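# Fork a loaded pallet into its station seat

## Task

With the fork, place the pallet and the workpieces on it into the station so that it lies flat on the seat, sits between the side guides and is pushed fully and squarely against the back stop. All workpieces must still be upright on the pallet. The result only counts if it stays that way without the robot supporting it.

## Robot and tools

Robot: a single six-joint arm (Elite-style, UR-like chain) carrying a passive steel lifting fork. The fork has no motor or sensor and nothing in a call controls it; a load stays on only through gravity, friction and the blade shape. There are two blades, each 240 mm long, 30 mm wide and 8 mm thick, 110 mm apart, pointing along the tool point's -y axis. Their load-bearing faces face the tool's -z, so the blades are level when tool +z points straight down; if the noses dip, the load slides off. A flat block about 9 cm out from the last joint's axis, toward fork -y, rotates with the fork and can collide.

Tool point: midway between the tines, halfway along the blades, on the load-carrying face plane. Blade noses lie 120 mm toward tool -y; the upright back legs 120 mm toward tool +y.

Scene frame: origin on the table top under the arm base, +z up, +y to the left when looking along +x. The base may be slightly tilted. The reported tool point position is approximate and less accurate at long reach.

execute_actions takes "actions", a list holding one item or nothing, plus optional "pictures" (boolean; images are included by default). Forms:
- Look: {"actions": []} just returns the state, sending nothing.
- Move: {"actions": [{"rows": [[dx,dy,dz,rx,ry,rz], ...], "steps": N}]}. One list of rows for the one arm, 1 to 15 rows, each six numbers in [-1, 1]. N is 1 to 15 control steps of 1/30 s, default 15. Row k is used on step k; if rows run out, the final row repeats. Each row is an offset, not an absolute pose, expressed in the tool point's own axes, and every row is measured from the same reference: the tool pose in the latest result that reported it (before any such result, the pose at the start of the action). dx, dy, dz scale as 1.0 = 0.6 m; rx, ry, rz form a single rotation vector scaled as 1.0 = 180 degrees. An all-zero row is not a pause: it pulls the arm back to the reference pose.
- Wait: {"actions": [{"steps": N}]} with N up to 300 sends nothing and returns after N steps counted from the previous result, including time spent replying.
A rejected call moves nothing.

Motion limits: each step the commanded pose is clipped to at most 70 mm and 16 degrees from the measured pose, then reached by damped inverse kinematics, favouring position over orientation. Motion lags commands by about 0.15 s. Distant targets take several calls; after a call ends the arm only continues to the last clipped pose, so read the new pose and send the remainder. The elbow cannot fully straighten. Joint ranges are ±6.283 rad except the elbow at ±3.142.

Load sag: the arm does not know the load's weight, so a loaded fork ends up lower than commanded and tilted. Compare the reported pose with what you sent and correct for it, keeping the blades level or slightly nose-up.

Result lines: the state gives end_effector_position (m), end_effector_quat_wxyz, linear (m/s) and angular (rad/s) velocities, and joint positions in URDF order from base outward. "Hand target" is the pose the controller is currently steering toward. "pose unreachable" means the clearance check (which treats any mounting block or post under the base as arm) altered or blocked the command. "HELD" flags steps where all or part of your row was withheld. MOTOR HOT appears from 70 °C; at 85 °C an OVER-TEMPERATURE FAULT applies the brakes until cooled, possibly for minutes. Holding a load heats motors, even while you think, so don't hover loaded.

Faults: a joint reaching its load limit (shoulder pan and lift 303 N m, elbow 138, each wrist 51.5; held weight counts) or any external force of 150 N on the arm, tool or load halts the arm for 10 s, drops the rest of the call, and lets the arm yield to the contact. Avoid jamming the pallet into the back stop or guides; slide it in gently.

Cameras: cam_high (672x504), cam_low (672x504), cam_wrist (504x504 fisheye), delivered in that order. Calibration (K, distortion, T_world_to_cam) is listed per camera and may be off by a couple of degrees and several millimetres; results note cameras whose numbers changed. zoom_image takes "camera" (cam_high, cam_low or cam_wrist) and "region" [x0, y0, x1, y1] in that camera's pixels, origin top-left, no more than 504 by 504, and returns a sharper crop of the latest image.

read_manual(section="licences") only returns licence texts. finished_scene(scene=current number) ends and grades the scene irreversibly; replying with no tool call also ends things.

Good practice: slide the blades under the pallet level, lift slowly, carry with blades level to avoid spilling workpieces (an occasional outside nudge may disturb loose items), lower it flat onto the seat between the guides, ease it squarely to the back stop, then lower the blades clear and withdraw along the blade axis without dragging the pallet. Never let anything fall or get knocked off the table, and avoid drops, slams and hard pushes. Fewer, smooth moves are better.

Each tool is called after ">>>" as name([rows], argument=value, ...), one row to a line, values as JSON.

## Session

>>> execute_actions(actions=[])

Scene clock: 0.00 s of 6000.00 s.
end_effector_position=(+0.9415, -0.3296, +0.2467) end_effector_quat_wxyz=(+0.037, +0.012, +0.997, +0.066) end_effector_velocity=(-0.001, -0.001, +0.000) end_effector_angular_velocity=(+0.001, -0.000, -0.002)
Joint positions: [ 2.475 -0.69   1.385 -1.68  -0.814 -2.392]
Joint velocities: [-0.002 -0.     0.001  0.001  0.    -0.   ]
Motor temperatures (°C, as the motors report them): [26 26 27 28 34 31]
Hand target: +0.941, -0.330, +0.247; +0.037, +0.012, +0.997, +0.066
camera_calibration (this result's frames):
cam_wrist: T_world_to_cam=[[-0.99227, 0.0851074, -0.0903181, 0.983447], [0.0376271, 0.899858, 0.434556, 0.0347991], [0.118257, 0.427799, -0.896105, 0.36076], [0, 0, 0, 1]] pos_world=[0.931873, -0.269346, 0.39698]

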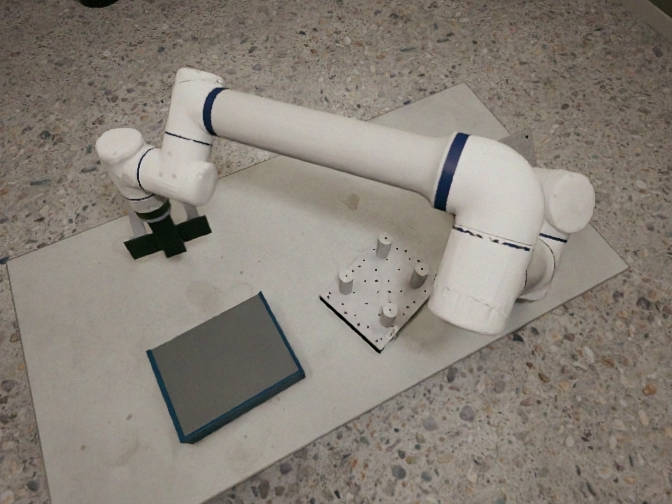

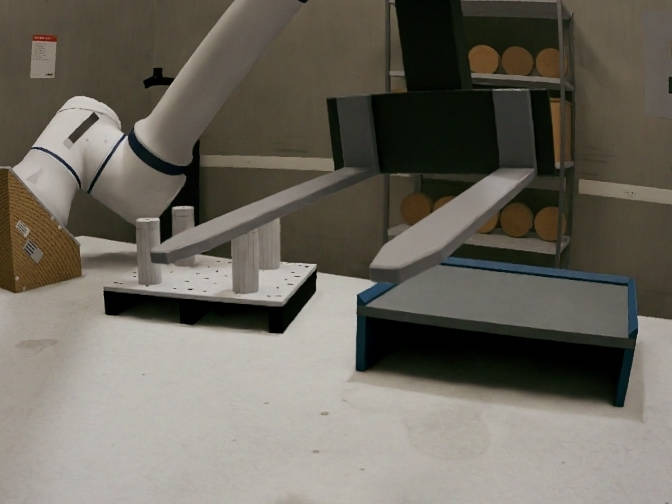

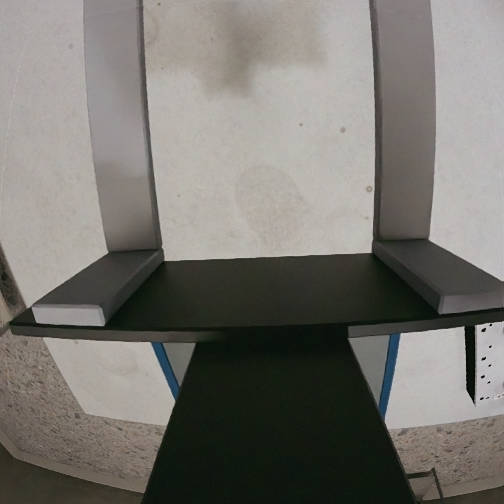

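>>> execute_actions([
  {"rows":[[0.3,0.1,0,0.043,-0.0526,0.879]]},
], pictures=false)

>>> execute_actions([
  {"rows":[[0,0,0,0.03,-0.036,0.6]]},
], pictures=false)

>>> execute_actions([
  {"rows":[[0,0,0,0.015,-0.018,0.3]]},
], pictures=false)

>>> execute_actions([
  {"steps":15},
])

Scene clock: 19.30 s of 6000.00 s.
end_effector_position=(+0.7754, -0.2667, +0.2417) end_effector_quat_wxyz=(+0.008, +0.409, +0.908, +0.085) end_effector_velocity=(-0.111, +0.039, +0.003) end_effector_angular_velocity=(+0.128, +0.204, -1.751)
Joint positions: [ 2.443 -0.766  1.527 -1.713 -0.814 -1.611]
Joint velocities: [-0.053  0.233 -0.205 -0.06  -0.001  1.757]
Motor temperatures (°C, as the motors report them): [26 26 27 28 34 31]
Hand target: +0.767, -0.262, +0.242; +0.004, +0.495, +0.865, +0.086
Off the commanded pose: 0.012 m, 112 deg; orientation clipped at the last step of the last action.
Steps of this call (steps 1 to 90: nothing new was sent; then 15.80 s passed at rest; steps 91 to 105: all 15 steps of this action). Readings (end_effector_position):
91: (+0.9409, -0.3294, +0.2467)
92: (+0.9342, -0.3272, +0.2461)
94: (+0.9067, -0.3167, +0.2445)
98: (+0.8498, -0.2946, +0.2422)
105: the state above

Scene clock: 19.80 s of 6000.00 s.
end_effector_position=(+0.7777, -0.2666, +0.2416) end_effector_quat_wxyz=(-0.026, +0.763, +0.642, +0.066) end_effector_velocity=(+0.002, -0.005, -0.000) end_effector_angular_velocity=(+0.065, +0.316, -1.755)
Joint positions: [ 2.415 -0.572  1.331 -1.699 -0.858 -0.739]
Joint velocities: [-0.114  0.309 -0.222  0.011 -0.175  1.647]
Motor temperatures (°C, as the motors report them): [26 26 27 28 34 31]
Hand target: +0.779, -0.267, +0.241; -0.033, +0.822, +0.565, +0.057
Off the commanded pose: 0.002 m, 57 deg; orientation clipped at the last step of the last action.
Steps of this call (steps 1 to 15: all 15 steps of this action). Readings (end_effector_position):
1: (+0.7724, -0.2657, +0.2417)
2: (+0.7732, -0.2656, +0.2419)
4: (+0.7758, -0.2655, +0.2419)
8: (+0.7771, -0.2656, +0.2416)
15: the state above

Scene clock: 20.30 s of 6000.00 s.
end_effector_position=(+0.7788, -0.2680, +0.2409) end_effector_quat_wxyz=(-0.059, +0.962, +0.264, +0.017) end_effector_velocity=(-0.008, +0.009, +0.002) end_effector_angular_velocity=(-0.083, +0.151, -0.783)
Joint positions: [ 2.342 -0.482  1.322 -1.69  -0.959  0.028]
Joint velocities: [-0.08  -0.054  0.177 -0.134 -0.143  0.753]
Motor temperatures (°C, as the motors report them): [26 26 27 28 34 31]
Hand target: +0.778, -0.267, +0.241; -0.056, +0.972, +0.229, +0.012
Off the commanded pose: 0.002 m, 4 deg.
Steps of this call (steps 1 to 15: all 15 steps of this action). Readings (end_effector_position):
1: (+0.7778, -0.2668, +0.2416)
2: (+0.7784, -0.2668, +0.2416)
4: (+0.7793, -0.2671, +0.2414)
8: (+0.7798, -0.2676, +0.2413)
15: the state above

Scene clock: 20.80 s of 6000.00 s.
end_effector_position=(+0.7782, -0.2670, +0.2414) end_effector_quat_wxyz=(-0.056, +0.972, +0.230, +0.012) end_effector_velocity=(+0.001, +0.001, -0.001) end_effector_angular_velocity=(-0.001, +0.002, -0.000)
Joint positions: [ 2.335 -0.489  1.339 -1.704 -0.972  0.097]
Joint velocities: [ 0.002 -0.     0.    -0.001 -0.     0.003]
Motor temperatures (°C, as the motors report them): [26 26 27 28 34 31]
Hand target: +0.778, -0.267, +0.241; -0.056, +0.972, +0.229, +0.012
Off the commanded pose: 0.001 m, 0 deg.
Steps of this call (steps 1 to 15: nothing new was sent). Readings (end_effector_position):
1: (+0.7786, -0.2677, +0.2410)
2: (+0.7785, -0.2674, +0.2412)
4: (+0.7783, -0.2672, +0.2413)
8: (+0.7782, -0.2671, +0.2414)
15: the state above
camera_calibration (this result's frames):
cam_wrist: T_world_to_cam=[[0.916861, 0.39884, 0.0171096, -0.612166], [0.386979, -0.898486, 0.207294, -0.710256], [0.0980498, -0.183438, -0.978129, 0.220846], [0, 0, 0, 1]] pos_world=[0.814471, -0.353486, 0.373721]

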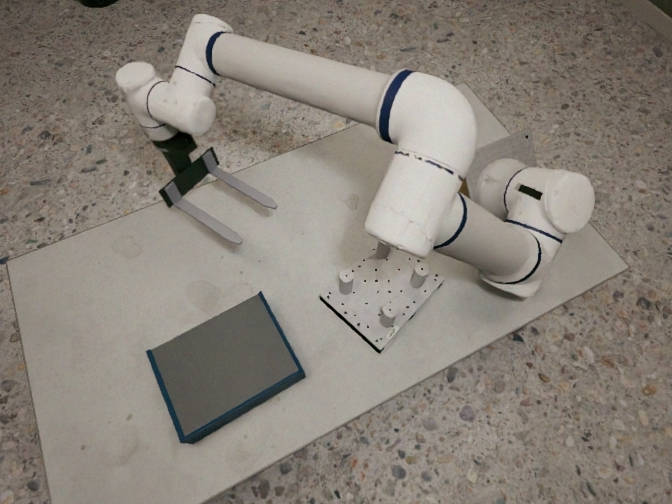

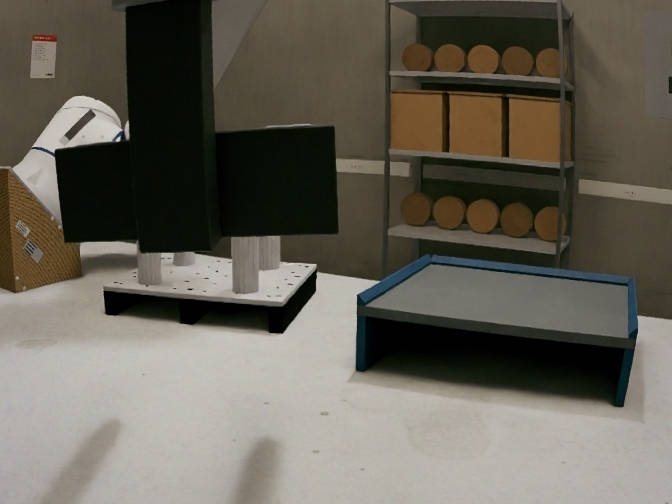

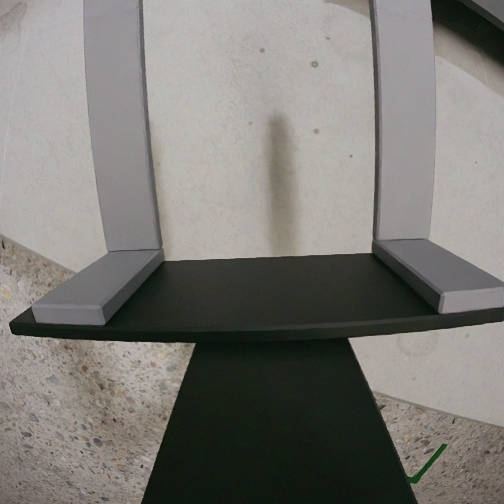

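>>> execute_actions([
  {"rows":[[0,0,0,-0.0338,-0.0137,0.0365]]},
], pictures=false)

>>> execute_actions([
  {"rows":[[-0.2,-0.12,0.16,0,0,0]]},
], pictures=false)

>>> execute_actions([
  {"rows":[[-0.125,-0.075,0.1,0,0,0]]},
])

Scene clock: 27.40 s of 6000.00 s.
end_effector_position=(+0.7782, -0.2671, +0.2413) end_effector_quat_wxyz=(-0.000, +0.985, +0.174, +0.000) end_effector_velocity=(+0.000, +0.001, -0.001) end_effector_angular_velocity=(-0.011, +0.001, -0.009)
Joint positions: [ 2.328 -0.542  1.414 -1.836 -1.038  0.265]
Joint velocities: [ 0.001 -0.006  0.008 -0.012 -0.006  0.015]
Motor temperatures (°C, as the motors report them): [26 26 27 28 34 31]
Hand target: +0.778, -0.267, +0.241; +0.000, +0.985, +0.174, +0.000
Off the commanded pose: 0.000 m, 0 deg.
Steps of this call (steps 1 to 90: nothing new was sent; then 3.10 s passed at rest; steps 91 to 105: all 15 steps of this action). Readings (end_effector_position):
91: (+0.7782, -0.2670, +0.2414)
92: (+0.7781, -0.2672, +0.2409)
94: (+0.7786, -0.2674, +0.2417)
98: (+0.7783, -0.2672, +0.2414)
105: the state above

Scene clock: 27.90 s of 6000.00 s.
end_effector_position=(+0.6455, -0.2410, +0.1478) end_effector_quat_wxyz=(-0.001, +0.985, +0.174, -0.001) end_effector_velocity=(-0.050, +0.005, -0.028) end_effector_angular_velocity=(-0.020, -0.023, -0.004)
Joint positions: [ 2.289 -0.612  1.762 -2.093 -1.061  0.226]
Joint velocities: [-0.03  -0.025  0.13  -0.126 -0.009 -0.007]
Motor temperatures (°C, as the motors report them): [26 26 27 28 34 31]
Hand target: +0.641, -0.240, +0.145; -0.000, +0.985, +0.174, +0.000
Off the commanded pose: 0.005 m, 0 deg.
Steps of this call (steps 1 to 15: all 15 steps of this action). Readings (end_effector_position):
1: (+0.7776, -0.2669, +0.2409)
2: (+0.7704, -0.2656, +0.2357)
4: (+0.7419, -0.2596, +0.2139)
8: (+0.6920, -0.2492, +0.1780)
15: the state above

Scene clock: 28.40 s of 6000.00 s.
end_effector_position=(+0.5606, -0.2244, +0.0886) end_effector_quat_wxyz=(-0.001, +0.985, +0.175, -0.001) end_effector_velocity=(-0.010, +0.000, -0.006) end_effector_angular_velocity=(-0.003, -0.004, -0.002)
Joint positions: [ 2.254 -0.619  1.953 -2.26  -1.081  0.195]
Joint velocities: [-0.008  0.     0.023 -0.025 -0.003 -0.003]
Motor temperatures (°C, as the motors report them): [26 26 27 28 34 31]
Hand target: +0.560, -0.224, +0.088; -0.001, +0.985, +0.174, -0.001
Off the commanded pose: 0.001 m, 0 deg.
Steps of this call (steps 1 to 15: all 15 steps of this action). Readings (end_effector_position):
1: (+0.6434, -0.2407, +0.1465)
2: (+0.6341, -0.2392, +0.1398)
4: (+0.6050, -0.2311, +0.1183)
8: (+0.5714, -0.2252, +0.0953)
15: the state above
camera_calibration (this result's frames):
cam_wrist: T_world_to_cam=[[0.955929, 0.292302, -0.0275637, -0.468891], [0.286455, -0.907969, 0.305836, -0.510553], [0.0643694, -0.300253, -0.951685, 0.0908893], [0, 0, 0, 1]] pos_world=[0.588627, -0.299219, 0.229719]

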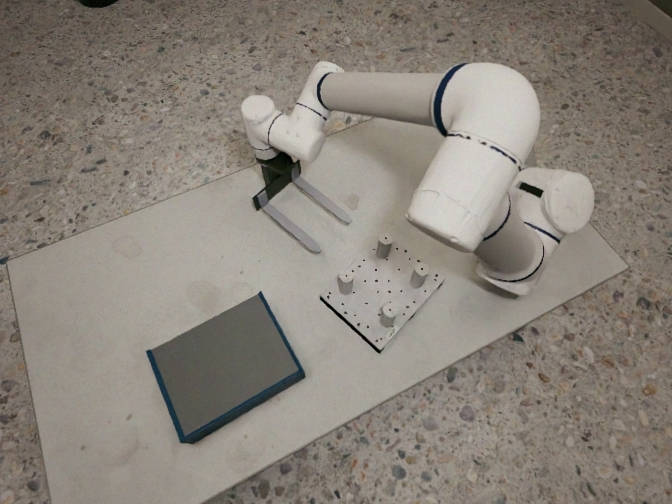

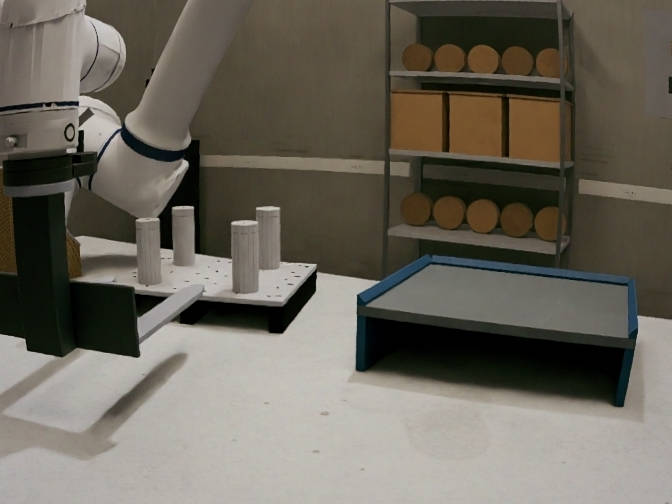

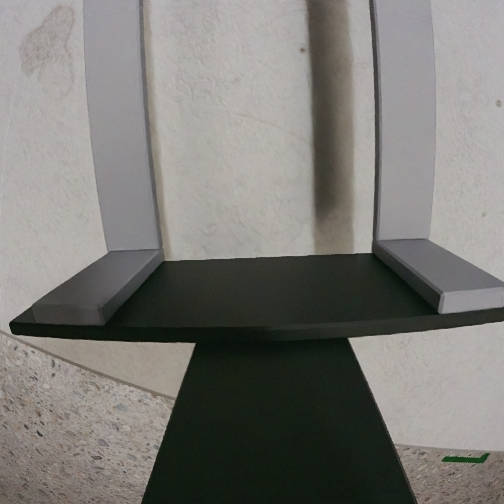

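>>> execute_actions([
  {"rows":[[0,-0.02,0.05,0,0,0],[0,-0.04,0.08,0,0,0],[0,-0.06,0.103,0,0,0]]},
])

>>> zoom_image(camera="cam_high", region=[250, 170, 460, 360])

>>> zoom_image(camera="cam_low", region=[40, 230, 330, 420])

Scene clock: 33.13 s of 6000.00 s.
end_effector_position=(+0.5481, -0.1909, +0.0274) end_effector_quat_wxyz=(-0.001, +0.985, +0.174, -0.001) end_effector_velocity=(-0.001, +0.003, -0.006) end_effector_angular_velocity=(-0.001, -0.000, -0.001)
Joint positions: [ 2.306 -0.598  2.034 -2.386 -1.051  0.242]
Joint velocities: [ 0.007  0.003  0.007 -0.014  0.004  0.007]
Motor temperatures (°C, as the motors report them): [26 26 27 28 34 31]
Hand target: +0.548, -0.191, +0.027; -0.001, +0.985, +0.174, -0.001
Off the commanded pose: 0.001 m, 0 deg.
Steps of this call (steps 1 to 90: nothing new was sent; then 1.23 s passed at rest; steps 91 to 105: all 15 steps of this action). Readings (end_effector_position):
91: (+0.5594, -0.2242, +0.0874)
92: (+0.5592, -0.2222, +0.0809)
94: (+0.5522, -0.2073, +0.0565)
98: (+0.5486, -0.1942, +0.0341)
105: the state above
camera_calibration (this result's frames):
cam_wrist: T_world_to_cam=[[0.955937, 0.292261, -0.0277142, -0.468501], [0.286461, -0.907963, 0.30585, -0.457844], [0.0642247, -0.300312, -0.951676, 0.0436299], [0, 0, 0, 1]] pos_world=[0.57621, -0.265678, 0.168569]

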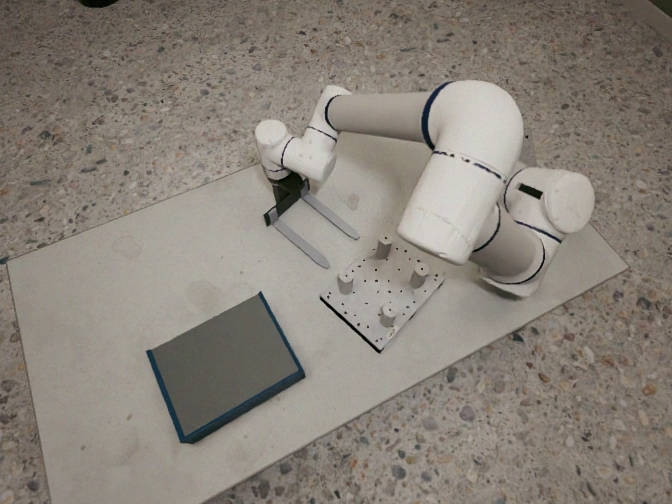

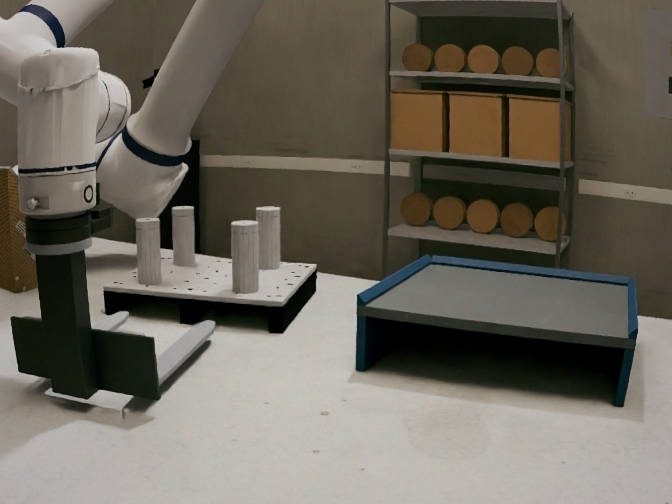

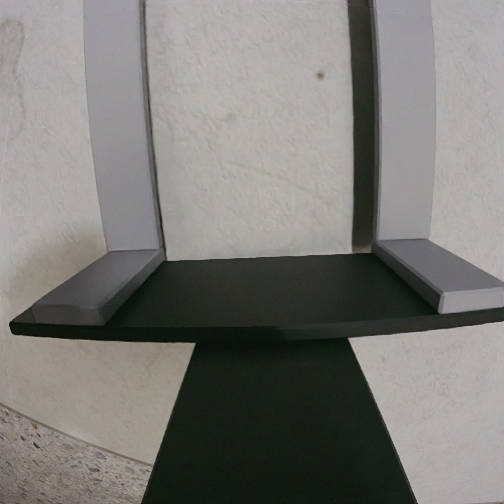

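Region (250, 170, 460, 360) of cam_high's 672x504 image, scaled by 2.400, with more detail than that image has; it fills the top 456 rows of this view, and the rest is white.

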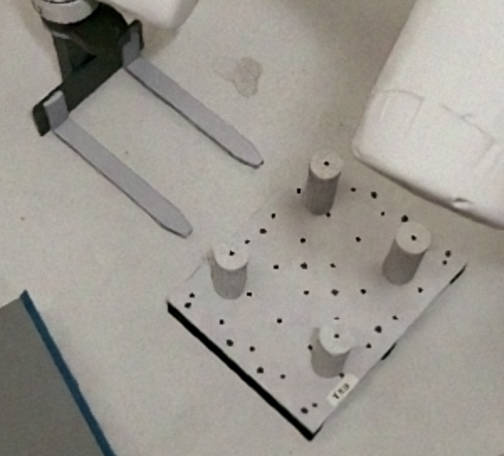

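Region (40, 230, 330, 420) of cam_low's 672x504 image, scaled by 1.738, with more detail than that image has; it fills the top 330 rows of this view, and the rest is white.

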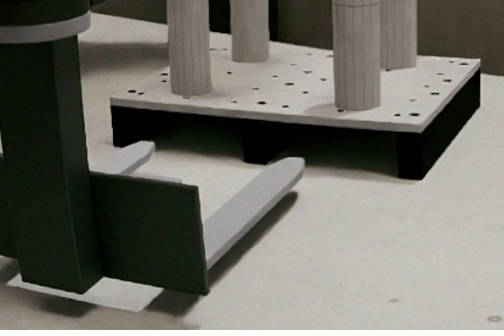

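>>> execute_actions([
  {"rows":[[0.015,-0.015,0.003,0,0,0],[0.015,-0.03,0.003,0,0,0],[0.015,-0.045,0.003,0,0,0],[0.015,-0.06,0.003,0,0,0],[0.015,-0.075,0.003,0,0,0],[0.015,-0.09,0.003,0,0,0],[0.015,-0.105,0.003,0,0,0],[0.015,-0.12,0.003,0,0,0],[0.015,-0.135,0.003,0,0,0],[0.015,-0.15,0.003,0,0,0]]},
])

>>> execute_actions([
  {"rows":[[0,-0.03,0,0,0,0],[0,-0.05,0,0,0,0],[0,-0.07,0,0,0,0],[0,-0.09,0,0,0,0],[0,-0.11,0,0,0,0],[0,-0.13,0,0,0,0],[0,-0.15,0,0,0,0],[0,-0.17,0,0,0,0],[0,-0.19,0,0,0,0],[0,-0.21,0,0,0,0],[0,-0.23,0,0,0,0]]},
], pictures=false)

>>> execute_actions([
  {"steps":12},
])

Scene clock: 45.57 s of 6000.00 s.
end_effector_position=(+0.5271, -0.1080, +0.0253) end_effector_quat_wxyz=(-0.002, +0.985, +0.175, -0.001) end_effector_velocity=(-0.017, +0.051, +0.005) end_effector_angular_velocity=(-0.002, -0.003, -0.004)
Joint positions: [ 2.348 -0.712  2.163 -2.421 -1.027  0.282]
Joint velocities: [ 0.017 -0.084  0.084 -0.013  0.011  0.023]
Motor temperatures (°C, as the motors report them): [26 26 27 28 34 31]
Hand target: +0.526, -0.103, +0.026; -0.001, +0.985, +0.174, -0.001
Off the commanded pose: 0.005 m, 0 deg.
Steps of this call (steps 1 to 90: nothing new was sent; then 8.93 s passed at rest; steps 91 to 105: all 15 steps of this action). Readings (end_effector_position):
91: (+0.5481, -0.1904, +0.0268)
92: (+0.5493, -0.1876, +0.0264)
94: (+0.5490, -0.1765, +0.0257)
98: (+0.5405, -0.1474, +0.0249)
105: the state above
camera_calibration (this result's frames):
cam_wrist: T_world_to_cam=[[0.955883, 0.292418, -0.0279307, -0.472633], [0.28669, -0.907965, 0.305628, -0.376101], [0.0640111, -0.300152, -0.951741, 0.0679471], [0, 0, 0, 1]] pos_world=[0.555256, -0.182886, 0.166414]

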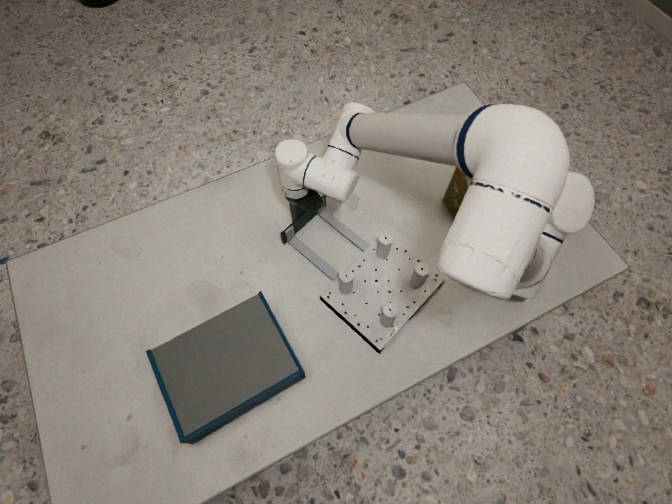

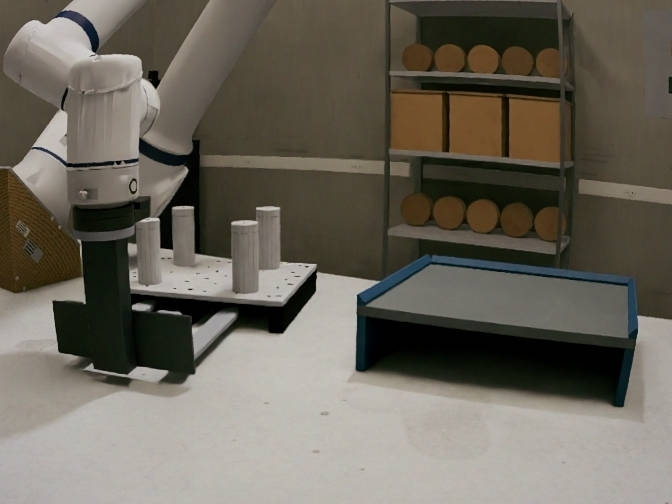

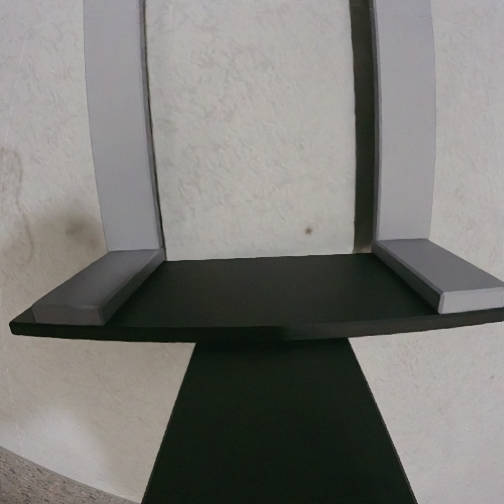

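Scene clock: 46.07 s of 6000.00 s.
end_effector_position=(+0.4826, +0.0113, +0.0238) end_effector_quat_wxyz=(-0.002, +0.985, +0.175, -0.001) end_effector_velocity=(-0.029, +0.104, +0.016) end_effector_angular_velocity=(-0.009, -0.007, -0.004)
Joint positions: [ 2.404 -0.9    2.35  -2.449 -0.996  0.336]
Joint velocities: [ 0.048 -0.206  0.136  0.03   0.026  0.06 ]
Motor temperatures (°C, as the motors report them): [26 26 27 28 34 31]
Hand target: +0.480, +0.021, +0.025; -0.002, +0.985, +0.175, -0.001
Off the commanded pose: 0.011 m, 0 deg.
Steps of this call (steps 1 to 15: all 15 steps of this action). Readings (end_effector_position):
1: (+0.5266, -0.1064, +0.0254)
2: (+0.5252, -0.1024, +0.0255)
4: (+0.5193, -0.0877, +0.0247)
8: (+0.5047, -0.0495, +0.0235)
15: the state above

Scene clock: 46.47 s of 6000.00 s.
end_effector_position=(+0.4796, +0.0209, +0.0251) end_effector_quat_wxyz=(-0.002, +0.985, +0.175, -0.001) end_effector_velocity=(+0.000, +0.001, +0.000) end_effector_angular_velocity=(-0.001, -0.001, +0.001)
Joint positions: [ 2.409 -0.918  2.363 -2.446 -0.994  0.341]
Joint velocities: [ 0.    -0.002  0.001  0.     0.001  0.   ]
Motor temperatures (°C, as the motors report them): [26 26 27 28 34 31]
Hand target: +0.480, +0.021, +0.025; -0.002, +0.985, +0.175, -0.001
Off the commanded pose: 0.001 m, 0 deg.
Steps of this call (steps 1 to 12: nothing new was sent). Readings (end_effector_position):
1: (+0.4817, +0.0143, +0.0243)
2: (+0.4810, +0.0164, +0.0245)
4: (+0.4803, +0.0188, +0.0249)
8: (+0.4797, +0.0205, +0.0250)
12: the state above
camera_calibration (this result's frames):
cam_wrist: T_world_to_cam=[[0.955895, 0.292364, -0.0280693, -0.464935], [0.286683, -0.907981, 0.305585, -0.245328], [0.0638558, -0.300154, -0.951751, 0.109559], [0, 0, 0, 1]] pos_world=[0.507765, -0.0539383, 0.166191]

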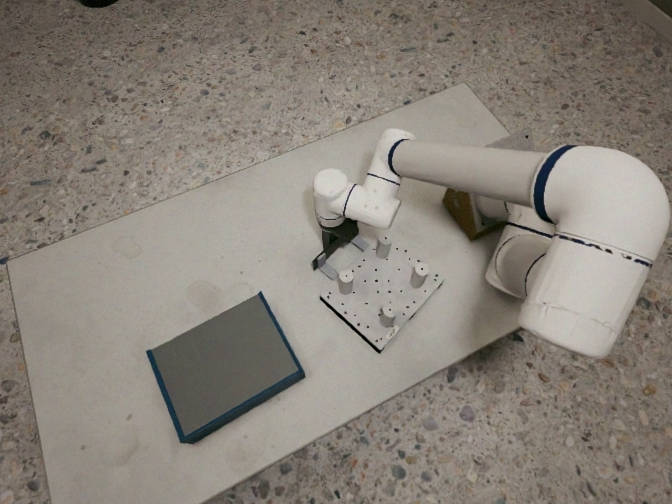

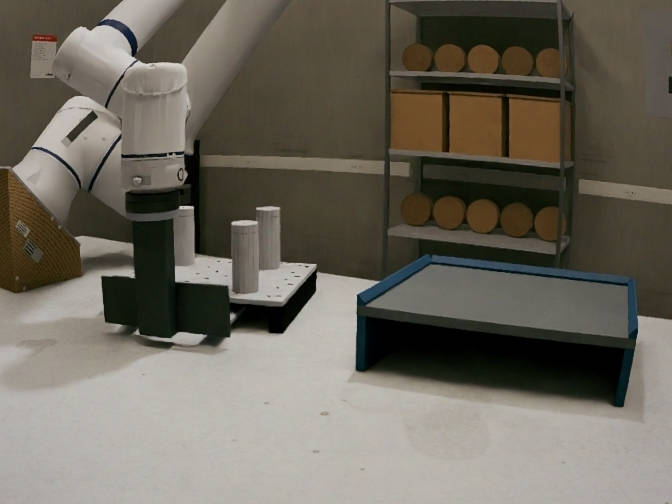

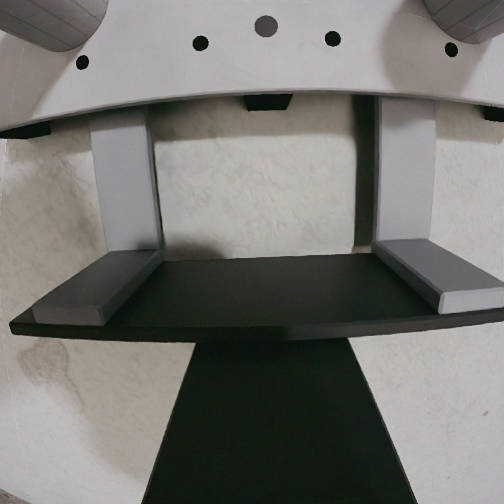

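>>> execute_actions([
  {"rows":[[0,-0.015,0,-0.001,0,0],[0,-0.03,0,-0.001,0,0],[0,-0.045,0,-0.001,0,0],[0,-0.06,0,-0.001,0,0],[0,-0.075,0,-0.001,0,0],[0,-0.09,0,-0.001,0,0],[0,-0.1,0,-0.001,0,0],[0,-0.109,0,-0.001,0,0]]},
], pictures=false)

>>> execute_actions([
  {"rows":[[0,0,-0.004,0,0,0],[0,0,-0.008,0,0,0],[0,0,-0.012,0,0,0],[0,0,-0.015,0,0,0],[0,0,-0.018,0,0,0],[0,0,-0.021,0,0,0],[0,0,-0.024,0,0,0],[0,0,-0.027,0,0,0],[0,0,-0.03,0,0,0],[0,0,-0.033,0,0,0],[0,0,-0.036,0,0,0],[0,0,-0.04,0,0,0],[0,0,-0.044,0,0,0],[0,0,-0.048,0,0,0],[0,0,-0.052,0,0,0]]},
], pictures=false)

>>> execute_actions([
  {"rows":[[0,0,-0.02,0,0,0.002],[0,0,-0.03,0,0,0.005],[0,0,-0.04,0,0,0.009],[0,0,-0.055,0,0,0.013],[0,0,-0.07,0,0,0.017],[0,0,-0.085,0,0,0.021],[0,0,-0.1,0,0,0.025],[0,0,-0.115,0,0,0.029],[0,0,-0.13,0,0,0.033],[0,0,-0.145,0,0,0.037],[0,0,-0.16,0,0,0.041],[0,0,-0.17,0,0,0.045],[0,0,-0.18,0,0,0.048],[0,0,-0.19,0,0,0.05],[0,0,-0.195,0,0,0.052]]},
], pictures=false)

>>> execute_actions([
  {"steps":15},
])

Scene clock: 58.33 s of 6000.00 s.
end_effector_position=(+0.4577, +0.0804, +0.0249) end_effector_quat_wxyz=(+0.000, +0.985, +0.175, -0.001) end_effector_velocity=(-0.005, +0.019, +0.003) end_effector_angular_velocity=(-0.002, -0.002, -0.001)
Joint positions: [ 2.444 -1.028  2.444 -2.441 -0.976  0.38 ]
Joint velocities: [ 0.01  -0.043  0.021  0.013  0.005  0.013]
Motor temperatures (°C, as the motors report them): [26 26 27 28 34 31]
Hand target: +0.457, +0.082, +0.025; +0.000, +0.985, +0.175, -0.001
Off the commanded pose: 0.002 m, 0 deg.
Steps of this call (steps 1 to 90: nothing new was sent; then 8.37 s passed at rest; steps 91 to 105: all 15 steps of this action). Readings (end_effector_position):
91: (+0.4795, +0.0212, +0.0251)
92: (+0.4788, +0.0233, +0.0252)
94: (+0.4749, +0.0332, +0.0247)
98: (+0.4645, +0.0602, +0.0239)
105: the state above

Scene clock: 58.83 s of 6000.00 s.
end_effector_position=(+0.4577, +0.0805, +0.0485) end_effector_quat_wxyz=(+0.000, +0.985, +0.175, -0.001) end_effector_velocity=(+0.002, -0.001, +0.066) end_effector_angular_velocity=(-0.002, -0.003, +0.002)
Joint positions: [ 2.419 -1.07   2.435 -2.375 -0.989  0.353]
Joint velocities: [-0.07  -0.114 -0.032  0.181 -0.036 -0.071]
Motor temperatures (°C, as the motors report them): [26 26 27 28 34 31]
Hand target: +0.458, +0.080, +0.056; +0.000, +0.985, +0.175, -0.001
Off the commanded pose: 0.008 m, 0 deg.
Steps of this call (steps 1 to 15: all 15 steps of this action). Readings (end_effector_position):
1: (+0.4575, +0.0810, +0.0251)
2: (+0.4574, +0.0812, +0.0255)
4: (+0.4575, +0.0809, +0.0283)
8: (+0.4577, +0.0805, +0.0352)
15: the state above

Scene clock: 59.33 s of 6000.00 s.
end_effector_position=(+0.4593, +0.0798, +0.1431) end_effector_quat_wxyz=(+0.000, +0.994, +0.108, +0.000) end_effector_velocity=(-0.004, +0.002, +0.199) end_effector_angular_velocity=(+0.001, +0.005, -0.273)
Joint positions: [ 2.293 -1.219  2.4   -2.129 -1.058  0.367]
Joint velocities: [-0.249 -0.29  -0.102  0.511 -0.149  0.039]
Motor temperatures (°C, as the motors report them): [26 26 27 28 34 31]
Hand target: +0.459, +0.080, +0.163; -0.000, +0.996, +0.094, +0.000
Off the commanded pose: 0.022 m, 2 deg.
Steps of this call (steps 1 to 15: all 15 steps of this action). Readings (end_effector_position):
1: (+0.4578, +0.0805, +0.0508)
2: (+0.4577, +0.0805, +0.0536)
4: (+0.4579, +0.0804, +0.0616)
8: (+0.4587, +0.0801, +0.0879)
15: the state above

Scene clock: 59.83 s of 6000.00 s.
end_effector_position=(+0.4587, +0.0803, +0.1627) end_effector_quat_wxyz=(-0.000, +0.996, +0.094, +0.000) end_effector_velocity=(-0.000, +0.000, +0.001) end_effector_angular_velocity=(+0.001, +0.000, -0.002)
Joint positions: [ 2.268 -1.247  2.39  -2.079 -1.073  0.371]
Joint velocities: [-0.002 -0.001 -0.     0.003 -0.001  0.   ]
Motor temperatures (°C, as the motors report them): [26 26 27 28 34 31]
Hand target: +0.459, +0.080, +0.163; -0.000, +0.996, +0.094, +0.000
Off the commanded pose: 0.003 m, 0 deg.
Steps of this call (steps 1 to 15: nothing new was sent). Readings (end_effector_position):
1: (+0.4593, +0.0799, +0.1493)
2: (+0.4593, +0.0799, +0.1537)
4: (+0.4588, +0.0802, +0.1584)
8: (+0.4587, +0.0803, +0.1618)
15: the state above
camera_calibration (this result's frames):
cam_wrist: T_world_to_cam=[[0.990663, 0.133782, -0.0262522, -0.461924], [0.135323, -0.941527, 0.308568, -0.155785], [0.0165636, -0.309239, -0.95084, 0.281983], [0, 0, 0, 1]] pos_world=[0.474022, 0.00232134, 0.304065]

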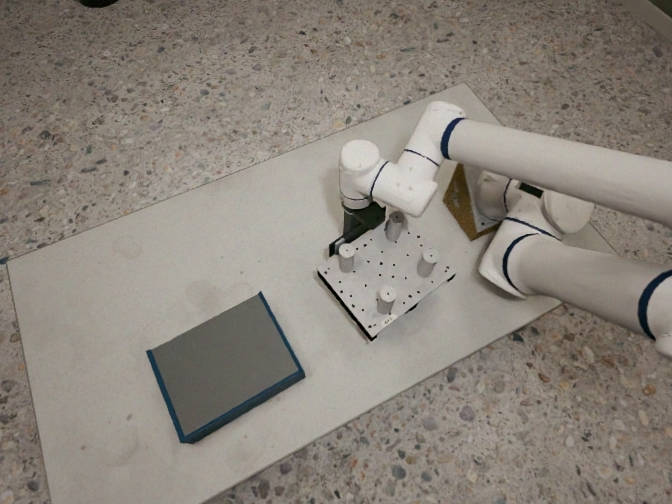

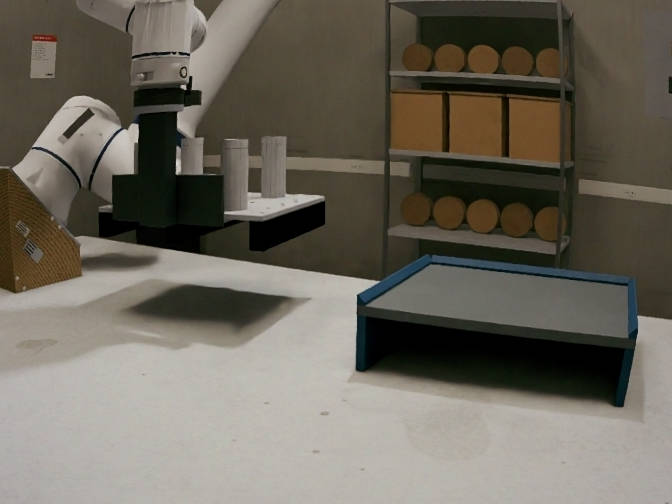

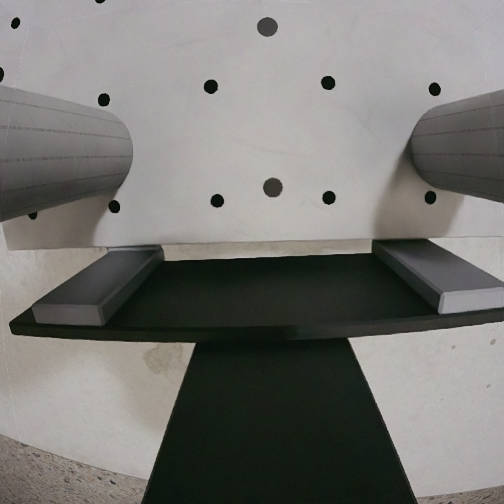

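>>> execute_actions([
  {"rows":[[0,0,0,0,0,0.004],[0,0,0,0,0,0.008],[0,0,0,0,0,0.012],[0,0,0,0,0,0.017],[0,0,0,0,0,0.022],[0,0,0,0,0,0.027],[0,0,0,0,0,0.032],[0,0,0,0,0,0.036],[0,0,0,0,0,0.04],[0,0,0,0,0,0.044]]},
], pictures=false)

>>> execute_actions([
  {"rows":[[0.005,0,0,0,0,0.002],[0.012,0,0,0,0,0.002],[0.021,0,0,0,0,0.002],[0.032,0,0,0,0,0.002],[0.045,0,0,0,0,0.002],[0.06,0,0,0,0,0.002],[0.075,0,0,0,0,0.002],[0.09,0,0,0,0,0.002],[0.105,0,0,0,0,0.002],[0.12,0,0,0,0,0.002],[0.135,0,0,0,0,0.002],[0.15,0,0,0,0,0.002],[0.165,0,0,0,0,0.002],[0.18,0,0,0,0,0.002],[0.195,0,0,0,0,0.002]]},
], pictures=false)

>>> execute_actions([
  {"rows":[[0.065,0,0,0,0,0],[0.08,0,0,0,0,0],[0.095,0,0,0,0,0],[0.11,0,0,0,0,0],[0.125,0,0,0,0,0],[0.14,0,0,0,0,0],[0.155,0,0,0,0,0],[0.17,0,0,0,0,0],[0.185,0,0,0,0,0],[0.2,0,0,0,0,0],[0.215,0,0,0,0,0],[0.23,0,0,0,0,0],[0.245,0,0,0,0,0],[0.26,0,0,0,0,0],[0.275,0,0,0,0,0]]},
], pictures=false)

>>> execute_actions([
  {"rows":[[0.065,0,0,0,0,0],[0.08,0,0,0,0,0],[0.095,0,0,0,0,0],[0.11,0,0,0,0,0],[0.125,0,0,0,0,0],[0.14,0,0,0,0,0],[0.155,0,0,0,0,0],[0.17,0,0,0,0,0],[0.185,0,0,0,0,0],[0.2,0,0,0,0,0],[0.215,0,0,0,0,0],[0.23,0,0,0,0,0],[0.245,0,0,0,0,0],[0.26,0,0,0,0,0],[0.275,0,0,0,0,0]]},
], pictures=false)

>>> execute_actions([
  {"rows":[[0.065,0.004,0,0,0,0],[0.08,0.008,0,0,0,0],[0.095,0.012,0,0,0,0],[0.11,0.018,0.003,0,0,0],[0.125,0.025,0.006,0,0,0],[0.14,0.032,0.009,0,0,0],[0.155,0.04,0.012,0,0,0],[0.17,0.048,0.015,0,0,0],[0.185,0.056,0.018,0,0,0],[0.198,0.064,0.021,0,0,0],[0.21,0.072,0.024,0,0,0],[0.22,0.08,0.027,0,0,0],[0.228,0.086,0.03,0,0,0],[0.233,0.09,0.033,0,0,0],[0.237,0.093,0.036,0,0,0]]},
], pictures=false)

>>> execute_actions([
  {"steps":15},
])

>>> zoom_image(camera="cam_high", region=[130, 270, 320, 450])

>>> zoom_image(camera="cam_low", region=[340, 170, 672, 400])

Scene clock: 84.60 s of 6000.00 s.
end_effector_position=(+0.4587, +0.0803, +0.1627) end_effector_quat_wxyz=(-0.000, +1.000, +0.028, +0.000) end_effector_velocity=(+0.000, -0.000, +0.001) end_effector_angular_velocity=(-0.004, -0.001, -0.074)
Joint positions: [ 2.238 -1.261  2.419 -2.08  -1.09   0.475]
Joint velocities: [-0.017 -0.012  0.017 -0.002 -0.011  0.06 ]
Motor temperatures (°C, as the motors report them): [26 26 28 28 34 31]
Hand target: +0.459, +0.080, +0.163; -0.000, +1.000, +0.025, +0.000
Off the commanded pose: 0.000 m, 0 deg.
Steps of this call (steps 1 to 90: nothing new was sent; then 21.27 s passed at rest; steps 91 to 105: all 15 steps of this action). Readings (end_effector_position):
91: (+0.4587, +0.0803, +0.1628)
92: (+0.4588, +0.0802, +0.1629)
94: (+0.4587, +0.0803, +0.1628)
98: (+0.4587, +0.0803, +0.1627)
105: the state above

Scene clock: 85.10 s of 6000.00 s.
end_effector_position=(+0.5437, +0.0859, +0.1643) end_effector_quat_wxyz=(-0.000, +1.000, +0.025, +0.000) end_effector_velocity=(+0.258, +0.016, +0.001) end_effector_angular_velocity=(-0.001, +0.001, -0.000)
Joint positions: [ 2.352 -1.192  2.287 -2.071 -1.023  0.588]
Joint velocities: [ 0.315  0.225 -0.417  0.033  0.175  0.306]
Motor temperatures (°C, as the motors report them): [26 26 28 28 34 31]
Hand target: +0.572, +0.088, +0.164; -0.000, +1.000, +0.025, +0.000
Off the commanded pose: 0.032 m, 0 deg.
Steps of this call (steps 1 to 15: all 15 steps of this action). Readings (end_effector_position):
1: (+0.4587, +0.0803, +0.1627)
2: (+0.4593, +0.0804, +0.1626)
4: (+0.4642, +0.0806, +0.1628)
8: (+0.4862, +0.0821, +0.1634)
15: the state above

Scene clock: 85.60 s of 6000.00 s.
end_effector_position=(+0.6763, +0.0934, +0.1656) end_effector_quat_wxyz=(-0.000, +1.000, +0.025, +0.001) end_effector_velocity=(+0.265, +0.014, -0.002) end_effector_angular_velocity=(-0.001, +0.002, -0.000)
Joint positions: [ 2.487 -1.074  2.061 -2.04  -0.952  0.726]
Joint velocities: [ 0.229  0.25  -0.474  0.083  0.112  0.244]
Motor temperatures (°C, as the motors report them): [26 26 28 28 34 31]
Hand target: +0.705, +0.095, +0.165; -0.000, +1.000, +0.025, +0.001
Off the commanded pose: 0.032 m, 0 deg.
Steps of this call (steps 1 to 15: all 15 steps of this action). Readings (end_effector_position):
1: (+0.5524, +0.0864, +0.1643)
2: (+0.5609, +0.0870, +0.1647)
4: (+0.5781, +0.0882, +0.1652)
8: (+0.6135, +0.0902, +0.1656)
15: the state above

Scene clock: 86.10 s of 6000.00 s.
end_effector_position=(+0.8090, +0.1010, +0.1667) end_effector_quat_wxyz=(+0.000, +1.000, +0.025, +0.001) end_effector_velocity=(+0.265, +0.014, -0.001) end_effector_angular_velocity=(-0.002, -0.001, +0.003)
Joint positions: [ 2.585 -0.947  1.81  -1.983 -0.906  0.835]
Joint velocities: [ 0.169  0.269 -0.53   0.139  0.073  0.193]
Motor temperatures (°C, as the motors report them): [26 26 28 28 34 31]
Hand target: +0.838, +0.103, +0.166; +0.000, +1.000, +0.025, +0.001
Off the commanded pose: 0.032 m, 0 deg.
Steps of this call (steps 1 to 15: all 15 steps of this action). Readings (end_effector_position):
1: (+0.6853, +0.0939, +0.1656)
2: (+0.6938, +0.0945, +0.1658)
4: (+0.7110, +0.0957, +0.1663)
8: (+0.7464, +0.0978, +0.1666)
15: the state above

Scene clock: 86.60 s of 6000.00 s.
end_effector_position=(+0.9353, +0.0623, +0.1519) end_effector_quat_wxyz=(+0.001, +1.000, +0.025, +0.002) end_effector_velocity=(+0.166, -0.097, -0.056) end_effector_angular_velocity=(+0.003, +0.007, +0.001)
Joint positions: [ 2.635 -0.757  1.528 -1.928 -0.884  0.896]
Joint velocities: [ 0.053  0.327 -0.414  0.058  0.019  0.055]
Motor temperatures (°C, as the motors report them): [26 26 28 28 34 31]
Hand target: +0.952, +0.053, +0.146; +0.000, +1.000, +0.025, +0.002
Off the commanded pose: 0.022 m, 0 deg.
Steps of this call (steps 1 to 15: all 15 steps of this action). Readings (end_effector_position):
1: (+0.8179, +0.1014, +0.1667)
2: (+0.8265, +0.1015, +0.1669)
4: (+0.8437, +0.0998, +0.1673)
8: (+0.8791, +0.0898, +0.1636)
15: the state above

Scene clock: 87.10 s of 6000.00 s.
end_effector_position=(+0.9517, +0.0528, +0.1458) end_effector_quat_wxyz=(+0.000, +1.000, +0.025, +0.002) end_effector_velocity=(+0.001, -0.001, +0.000) end_effector_angular_velocity=(-0.000, -0.001, +0.000)
Joint positions: [ 2.641 -0.725  1.487 -1.923 -0.882  0.902]
Joint velocities: [-0.     0.001 -0.002  0.     0.     0.   ]
Motor temperatures (°C, as the motors report them): [26 26 28 28 34 31]
Hand target: +0.952, +0.053, +0.146; +0.000, +1.000, +0.025, +0.002
Off the commanded pose: 0.002 m, 0 deg.
Steps of this call (steps 1 to 15: nothing new was sent). Readings (end_effector_position):
1: (+0.9404, +0.0594, +0.1501)
2: (+0.9440, +0.0572, +0.1486)
4: (+0.9481, +0.0549, +0.1471)
8: (+0.9510, +0.0533, +0.1461)
15: the state above
camera_calibration (this result's frames):
cam_wrist: T_world_to_cam=[[0.999725, -0.00404761, -0.0230835, -0.948942], [0.00329941, -0.950854, 0.309623, -0.117205], [-0.0232023, -0.309614, -0.950579, 0.287117], [0, 0, 0, 1]] pos_world=[0.95573, -0.0263903, 0.287312]

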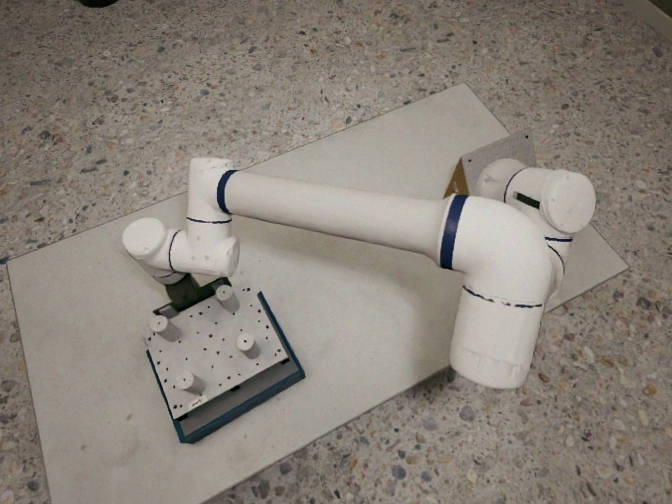

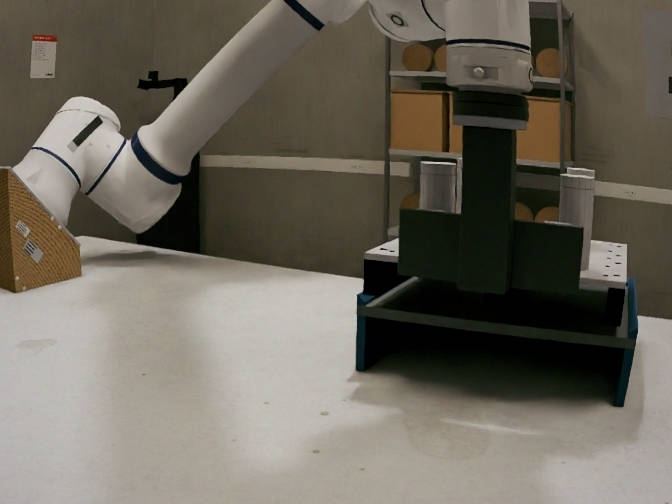

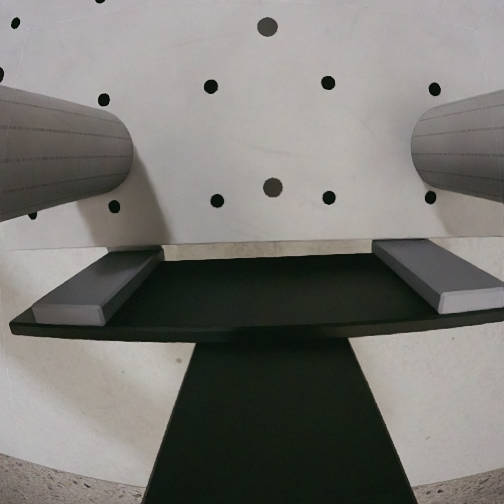

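Region (130, 270, 320, 450) of cam_high's 672x504 image, scaled by 2.653, with more detail than that image has; it fills the top 477 rows of this view, and the rest is white.

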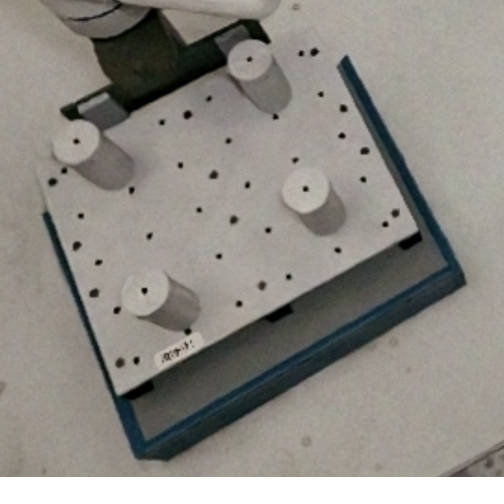

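Region (340, 170, 672, 400) of cam_low's 672x504 image, scaled by 1.518, with more detail than that image has; it fills the top 349 rows of this view, and the rest is white.

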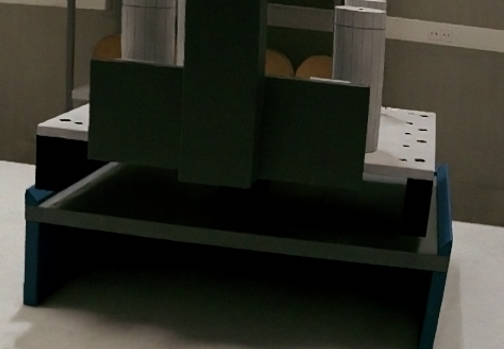

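>>> execute_actions([
  {"rows":[[0,0,0.003,0,-0.0013,0],[0,0,0.006,0,-0.0013,0],[0,0,0.009,0,-0.0013,0],[0,0,0.012,0,-0.0013,0],[0,0,0.015,0,-0.0013,0],[0,0,0.018,0,-0.0013,0],[0,0,0.021,0,-0.0013,0],[0,0,0.024,0,-0.0013,0],[0,0,0.027,0,-0.0013,0]]},
])

>>> zoom_image(camera="cam_high", region=[130, 270, 320, 450])

>>> zoom_image(camera="cam_low", region=[340, 170, 672, 400])

Scene clock: 101.73 s of 6000.00 s.
end_effector_position=(+0.9518, +0.0528, +0.1303) end_effector_quat_wxyz=(+0.001, +1.000, +0.025, -0.000) end_effector_velocity=(-0.000, +0.001, -0.008) end_effector_angular_velocity=(-0.000, +0.002, +0.001)
Joint positions: [ 2.652 -0.714  1.492 -1.943 -0.881  0.912]
Joint velocities: [ 0.006  0.004  0.004 -0.01   0.001  0.004]
Motor temperatures (°C, as the motors report them): [26 26 28 28 34 31]
Hand target: +0.952, +0.053, +0.130; +0.001, +1.000, +0.025, -0.000
Off the commanded pose: 0.001 m, 0 deg.
Steps of this call (steps 1 to 90: nothing new was sent; then 11.13 s passed at rest; steps 91 to 105: all 15 steps of this action). Readings (end_effector_position):
91: (+0.9518, +0.0528, +0.1458)
92: (+0.9519, +0.0529, +0.1454)
94: (+0.9518, +0.0530, +0.1433)
98: (+0.9517, +0.0528, +0.1370)
105: the state above
camera_calibration (this result's frames):
cam_wrist: T_world_to_cam=[[0.999624, -0.00401358, -0.0271232, -0.948767], [0.00458973, -0.950776, 0.309846, -0.113668], [-0.0270317, -0.309854, -0.9504, 0.275944], [0, 0, 0, 1]] pos_world=[0.956391, -0.0263787, 0.271743]

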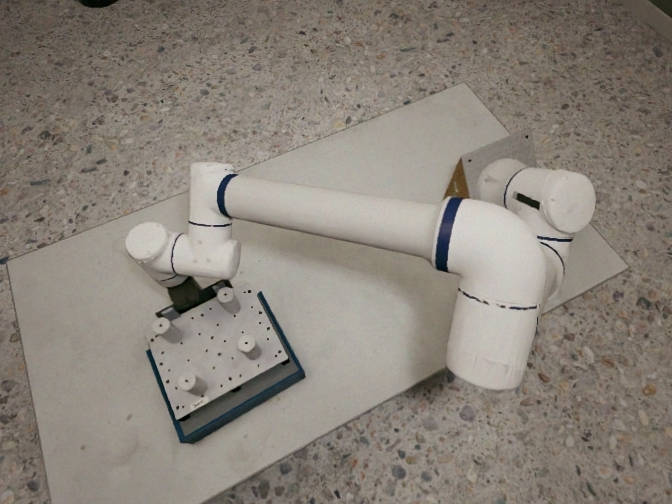

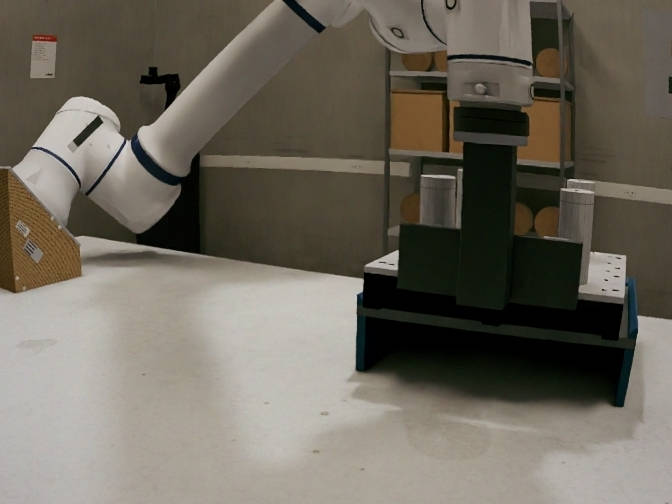

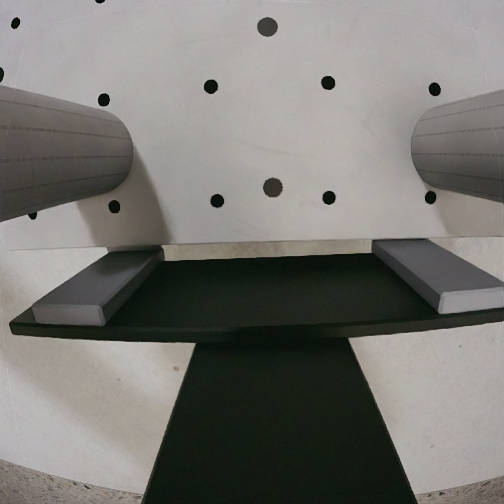

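Region (130, 270, 320, 450) of cam_high's 672x504 image, scaled by 2.653, with more detail than that image has; it fills the top 477 rows of this view, and the rest is white.

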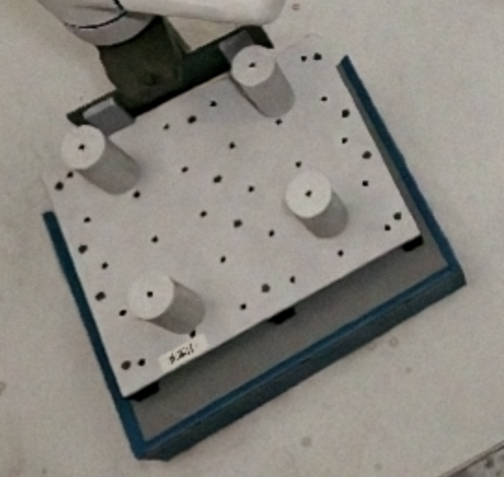

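Region (340, 170, 672, 400) of cam_low's 672x504 image, scaled by 1.518, with more detail than that image has; it fills the top 349 rows of this view, and the rest is white.

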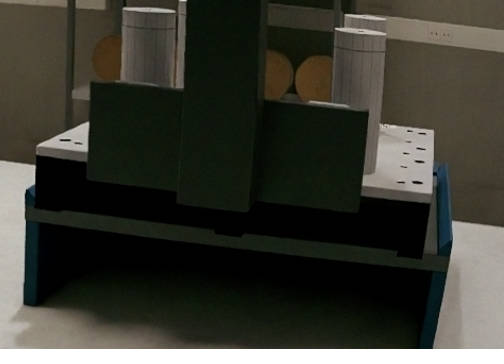

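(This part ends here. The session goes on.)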